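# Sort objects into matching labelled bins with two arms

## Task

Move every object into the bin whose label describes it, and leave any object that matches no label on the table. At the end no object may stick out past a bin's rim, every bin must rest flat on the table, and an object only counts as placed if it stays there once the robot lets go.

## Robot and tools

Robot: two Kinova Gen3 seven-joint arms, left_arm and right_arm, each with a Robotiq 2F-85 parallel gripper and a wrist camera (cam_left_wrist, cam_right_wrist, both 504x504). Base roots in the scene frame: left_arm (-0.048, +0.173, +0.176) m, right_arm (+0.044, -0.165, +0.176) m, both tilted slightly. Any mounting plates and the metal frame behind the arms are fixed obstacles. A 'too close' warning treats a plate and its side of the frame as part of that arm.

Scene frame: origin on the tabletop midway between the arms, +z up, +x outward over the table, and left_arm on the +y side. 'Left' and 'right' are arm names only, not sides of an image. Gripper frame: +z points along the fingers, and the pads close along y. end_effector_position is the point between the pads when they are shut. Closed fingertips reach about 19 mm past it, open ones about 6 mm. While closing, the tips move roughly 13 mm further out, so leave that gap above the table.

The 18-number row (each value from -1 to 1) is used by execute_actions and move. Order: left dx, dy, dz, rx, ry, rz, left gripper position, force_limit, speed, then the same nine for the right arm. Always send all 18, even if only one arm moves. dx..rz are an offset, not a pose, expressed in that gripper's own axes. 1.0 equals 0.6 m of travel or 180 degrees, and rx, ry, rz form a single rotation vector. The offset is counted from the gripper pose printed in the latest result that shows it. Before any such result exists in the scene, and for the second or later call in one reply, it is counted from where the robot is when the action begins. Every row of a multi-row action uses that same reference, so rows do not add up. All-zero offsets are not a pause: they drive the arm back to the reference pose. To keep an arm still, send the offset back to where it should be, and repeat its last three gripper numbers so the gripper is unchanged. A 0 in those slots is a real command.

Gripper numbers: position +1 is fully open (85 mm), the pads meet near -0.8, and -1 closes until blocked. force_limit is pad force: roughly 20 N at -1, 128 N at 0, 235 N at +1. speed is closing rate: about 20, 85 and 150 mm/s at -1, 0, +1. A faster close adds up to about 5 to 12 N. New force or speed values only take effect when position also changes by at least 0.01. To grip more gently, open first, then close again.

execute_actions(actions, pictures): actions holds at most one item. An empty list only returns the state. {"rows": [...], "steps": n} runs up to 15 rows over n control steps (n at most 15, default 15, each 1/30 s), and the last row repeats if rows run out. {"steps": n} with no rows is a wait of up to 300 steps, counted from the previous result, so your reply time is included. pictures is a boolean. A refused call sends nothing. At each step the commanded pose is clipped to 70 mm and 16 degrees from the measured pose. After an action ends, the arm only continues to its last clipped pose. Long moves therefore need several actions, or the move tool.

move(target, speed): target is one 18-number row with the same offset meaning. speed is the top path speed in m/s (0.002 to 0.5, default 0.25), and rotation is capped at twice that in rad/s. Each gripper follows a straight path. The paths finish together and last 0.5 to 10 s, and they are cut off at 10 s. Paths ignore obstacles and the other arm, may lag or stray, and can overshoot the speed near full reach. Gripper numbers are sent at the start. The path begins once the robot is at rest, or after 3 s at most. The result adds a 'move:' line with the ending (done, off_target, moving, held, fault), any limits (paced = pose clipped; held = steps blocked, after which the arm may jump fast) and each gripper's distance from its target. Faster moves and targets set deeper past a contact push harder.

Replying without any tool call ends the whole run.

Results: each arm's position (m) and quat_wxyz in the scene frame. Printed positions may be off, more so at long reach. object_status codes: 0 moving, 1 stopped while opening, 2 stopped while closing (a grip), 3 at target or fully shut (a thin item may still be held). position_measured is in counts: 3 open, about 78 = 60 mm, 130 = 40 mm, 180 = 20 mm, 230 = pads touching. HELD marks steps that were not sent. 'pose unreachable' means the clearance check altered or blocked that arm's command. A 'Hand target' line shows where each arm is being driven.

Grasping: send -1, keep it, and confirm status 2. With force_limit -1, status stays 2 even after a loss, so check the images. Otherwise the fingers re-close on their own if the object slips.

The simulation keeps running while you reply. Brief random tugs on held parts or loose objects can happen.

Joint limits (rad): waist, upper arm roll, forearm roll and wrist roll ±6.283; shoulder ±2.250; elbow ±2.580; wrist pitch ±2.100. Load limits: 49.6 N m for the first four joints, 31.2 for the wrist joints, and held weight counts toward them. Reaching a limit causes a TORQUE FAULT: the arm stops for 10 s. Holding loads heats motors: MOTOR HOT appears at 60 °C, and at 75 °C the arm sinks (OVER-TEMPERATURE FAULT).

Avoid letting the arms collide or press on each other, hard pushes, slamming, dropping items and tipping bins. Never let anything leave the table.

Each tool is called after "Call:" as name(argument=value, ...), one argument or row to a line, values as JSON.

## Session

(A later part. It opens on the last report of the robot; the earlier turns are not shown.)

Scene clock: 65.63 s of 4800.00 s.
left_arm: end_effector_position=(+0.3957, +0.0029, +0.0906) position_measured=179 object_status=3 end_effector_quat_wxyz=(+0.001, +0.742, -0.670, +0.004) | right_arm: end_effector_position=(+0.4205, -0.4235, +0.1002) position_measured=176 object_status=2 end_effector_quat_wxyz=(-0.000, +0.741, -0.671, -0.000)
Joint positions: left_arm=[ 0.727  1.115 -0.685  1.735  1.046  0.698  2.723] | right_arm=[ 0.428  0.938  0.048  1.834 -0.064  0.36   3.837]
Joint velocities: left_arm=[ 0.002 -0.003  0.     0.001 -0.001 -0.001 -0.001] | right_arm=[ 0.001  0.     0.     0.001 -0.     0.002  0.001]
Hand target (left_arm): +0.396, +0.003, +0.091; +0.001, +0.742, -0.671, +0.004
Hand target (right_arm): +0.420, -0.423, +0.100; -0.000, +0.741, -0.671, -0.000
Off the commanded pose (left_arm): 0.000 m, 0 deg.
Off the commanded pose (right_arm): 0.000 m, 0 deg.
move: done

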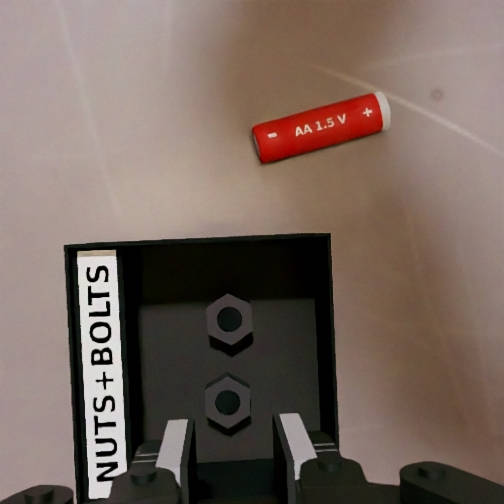

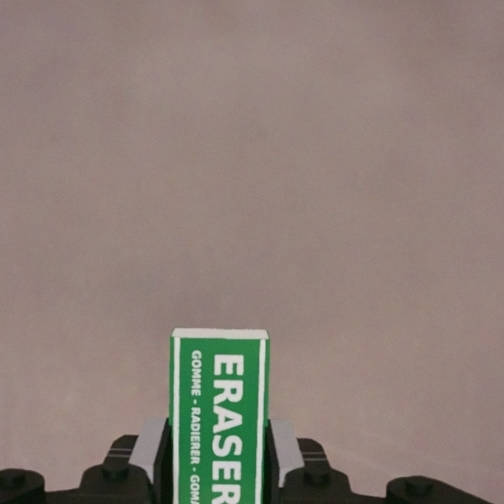

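Call:
move(
  target=[-0.93,0.15,-0.35,0,0,0,-0.4,-0.8,0,-0.5,-0.029,-0.02,0,0,0,-1,-0.7,0.2],
  speed=0.45,
)

Call:
move(
  target=[0,0,0,0,0,0,-0.4,-0.8,0,-0.324,0,0,0,0,0,-1,-0.7,0.2],
  speed=0.3,
)

Scene clock: 70.43 s of 4800.00 s.
left_arm: end_effector_position=(+0.2501, +0.5495, +0.2976) position_measured=179 object_status=3 end_effector_quat_wxyz=(+0.000, +0.742, -0.671, +0.005) | right_arm: end_effector_position=(+0.4080, -0.1240, +0.1126) position_measured=176 object_status=2 end_effector_quat_wxyz=(-0.000, +0.741, -0.671, +0.001)
Joint positions: left_arm=[-0.38   0.771 -0.992  1.653  0.718  1.104  1.688] | right_arm=[-0.34   0.866  0.092  2.135 -0.335  0.152  3.372]
Joint velocities: left_arm=[-0.003  0.002 -0.    -0.001  0.001  0.    -0.002] | right_arm=[-0.002 -0.001 -0.     0.001 -0.    -0.     0.   ]
Hand target (left_arm): +0.250, +0.550, +0.298; +0.000, +0.742, -0.671, +0.005
Hand target (right_arm): +0.408, -0.124, +0.113; -0.000, +0.741, -0.671, +0.001
Off the commanded pose (left_arm): 0.002 m, 0 deg.
Off the commanded pose (right_arm): 0.001 m, 0 deg.
move: done; limits=paced

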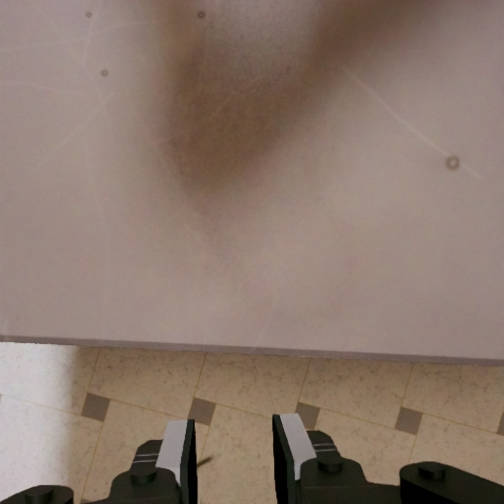

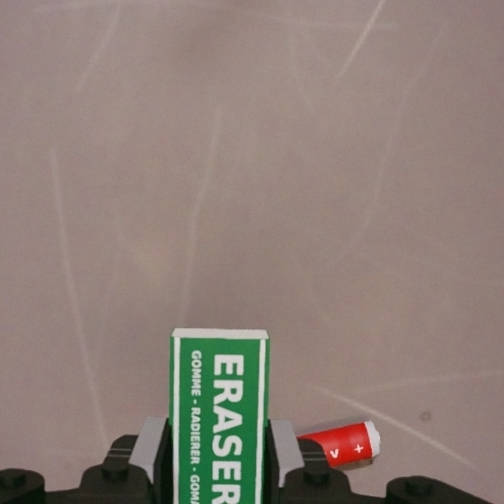

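Scene clock: 71.73 s of 4800.00 s.
left_arm: end_effector_position=(+0.2501, +0.5495, +0.2976) position_measured=179 object_status=3 end_effector_quat_wxyz=(+0.000, +0.742, -0.671, +0.005) | right_arm: end_effector_position=(+0.3892, +0.0692, +0.1129) position_measured=176 object_status=2 end_effector_quat_wxyz=(-0.001, +0.741, -0.671, +0.001)
Joint positions: left_arm=[-0.38   0.771 -0.993  1.653  0.718  1.104  1.688] | right_arm=[-0.89   0.917  0.209  1.96  -0.487  0.319  3.025]
Joint velocities: left_arm=[-0.003 -0.    -0.    -0.     0.001  0.     0.   ] | right_arm=[-0.006  0.002  0.    -0.001  0.002 -0.    -0.002]
Hand target (left_arm): +0.250, +0.550, +0.298; +0.000, +0.742, -0.671, +0.005
Hand target (right_arm): +0.389, +0.069, +0.113; -0.001, +0.741, -0.671, +0.001
Off the commanded pose (left_arm): 0.000 m, 0 deg.
Off the commanded pose (right_arm): 0.001 m, 0 deg.
move: done

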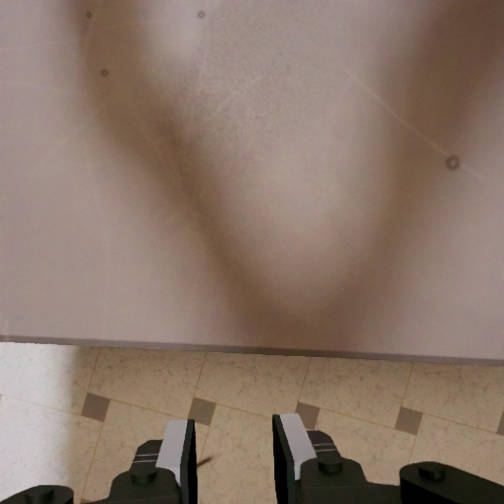

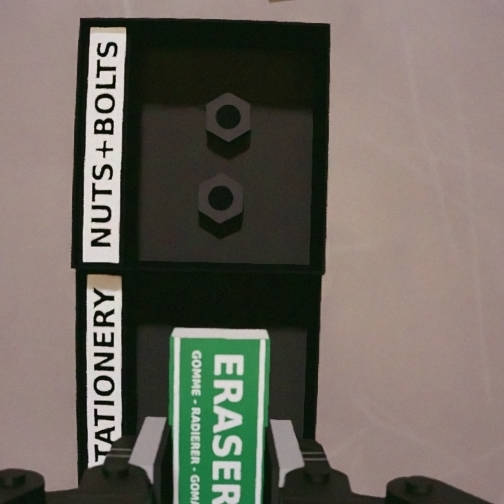

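Call:
move(
  target=[0,0,0,0,0,0,-0.4,-0.8,0,0.002,0,0.136,0,0,0,-1,-0.7,0.2],
  speed=0.11,
)

Call:
move(
  target=[0,0,0,0,0,0,-0.4,-0.8,0,0,0,0,0,0,0,-0.27,-0.8,0],
)

Call:
move(
  target=[0,0,0,0,0,0,-0.4,-0.8,0,0,0,-0.25,0,0,0,-0.27,-0.8,0],
)

Scene clock: 75.37 s of 4800.00 s.
left_arm: end_effector_position=(+0.2501, +0.5495, +0.2976) position_measured=179 object_status=3 end_effector_quat_wxyz=(+0.000, +0.742, -0.671, +0.005) | right_arm: end_effector_position=(+0.3897, +0.0683, +0.0316) position_measured=176 object_status=2 end_effector_quat_wxyz=(-0.001, +0.741, -0.671, +0.001)
Joint positions: left_arm=[-0.38   0.771 -0.993  1.653  0.718  1.104  1.688] | right_arm=[-0.816  1.109  0.106  1.908 -0.516  0.156  3.064]
Joint velocities: left_arm=[ 0.002 -0.001 -0.     0.001 -0.    -0.    -0.001] | right_arm=[ 0.002  0.006  0.    -0.    -0.    -0.    -0.001]
Hand target (left_arm): +0.250, +0.550, +0.298; +0.000, +0.742, -0.671, +0.005
Hand target (right_arm): +0.390, +0.068, +0.031; -0.001, +0.741, -0.671, +0.001
Off the commanded pose (left_arm): 0.000 m, 0 deg.
Off the commanded pose (right_arm): 0.000 m, 0 deg.
move: done

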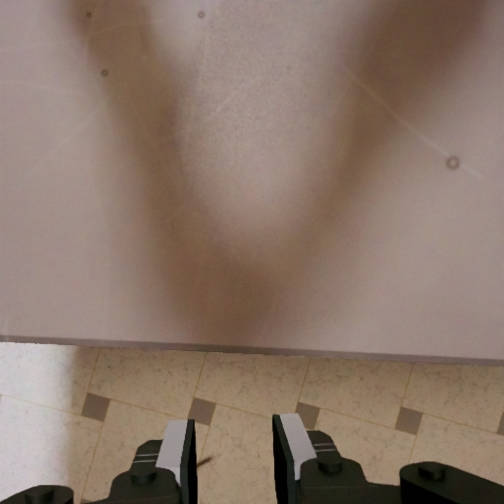

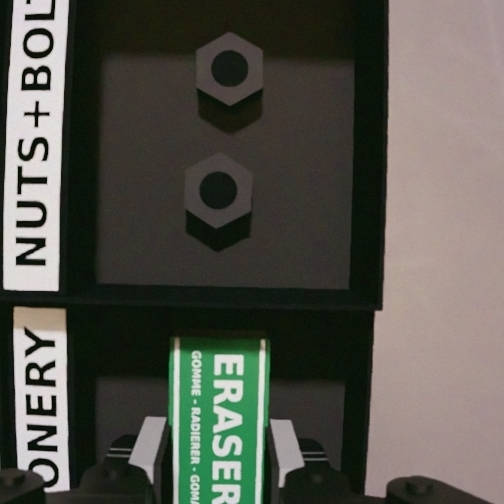

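Scene clock: 75.87 s of 4800.00 s.
left_arm: end_effector_position=(+0.2501, +0.5495, +0.2976) position_measured=179 object_status=3 end_effector_quat_wxyz=(+0.000, +0.742, -0.671, +0.005) | right_arm: end_effector_position=(+0.3897, +0.0683, +0.0316) position_measured=163 object_status=3 end_effector_quat_wxyz=(-0.001, +0.741, -0.671, +0.001)
Joint positions: left_arm=[-0.38   0.771 -0.993  1.653  0.718  1.104  1.688] | right_arm=[-0.816  1.109  0.106  1.908 -0.516  0.156  3.064]
Joint velocities: left_arm=[ 0.001  0.001 -0.001  0.    -0.    -0.001 -0.   ] | right_arm=[-0.001 -0.     0.     0.002  0.    -0.001  0.   ]
Hand target (left_arm): +0.250, +0.550, +0.298; +0.000, +0.742, -0.671, +0.005
Hand target (right_arm): +0.390, +0.068, +0.032; -0.001, +0.741, -0.671, +0.001
Off the commanded pose (left_arm): 0.000 m, 0 deg.
Off the commanded pose (right_arm): 0.000 m, 0 deg.
move: done

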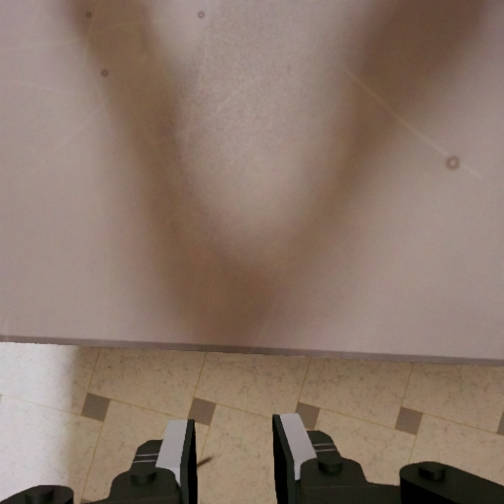

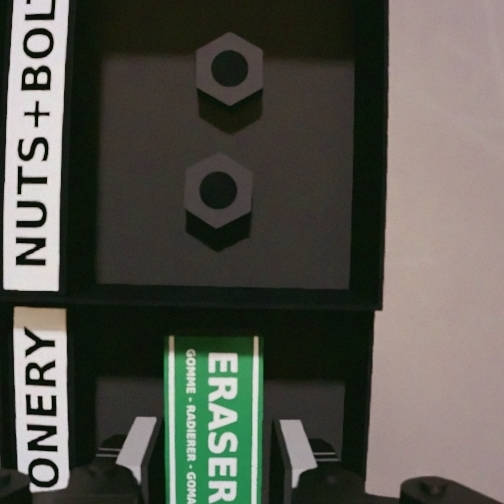

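Scene clock: 77.03 s of 4800.00 s.
left_arm: end_effector_position=(+0.2501, +0.5495, +0.2976) position_measured=179 object_status=3 end_effector_quat_wxyz=(+0.000, +0.742, -0.671, +0.005) | right_arm: end_effector_position=(+0.3892, +0.0681, +0.1814) position_measured=163 object_status=3 end_effector_quat_wxyz=(-0.001, +0.741, -0.671, +0.001)
Joint positions: left_arm=[-0.38   0.771 -0.993  1.653  0.718  1.104  1.688] | right_arm=[-0.956  0.763  0.306  1.967 -0.425  0.481  2.971]
Joint velocities: left_arm=[ 0.     0.001 -0.     0.     0.    -0.001  0.   ] | right_arm=[-0.002 -0.004 -0.001 -0.     0.001 -0.002 -0.002]
Hand target (left_arm): +0.250, +0.550, +0.298; +0.000, +0.742, -0.671, +0.005
Hand target (right_arm): +0.389, +0.068, +0.181; -0.001, +0.741, -0.671, +0.001
Off the commanded pose (left_arm): 0.000 m, 0 deg.
Off the commanded pose (right_arm): 0.000 m, 0 deg.
move: done

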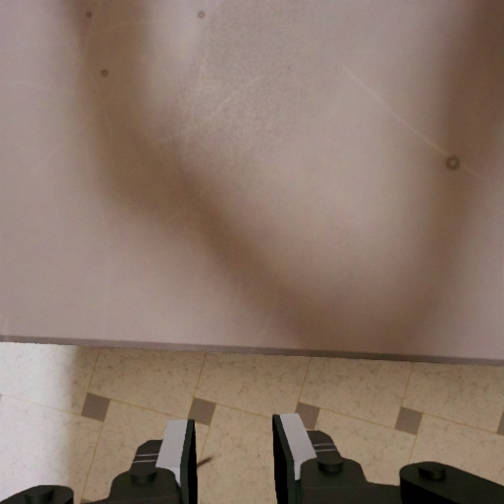

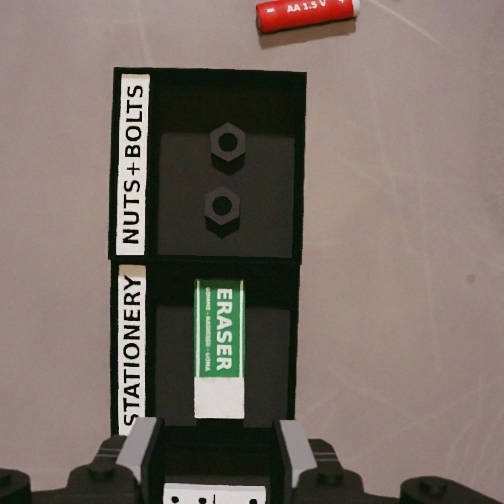

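Call:
finished_scene(
  scene=2,
)

The scene is finished: the task was done.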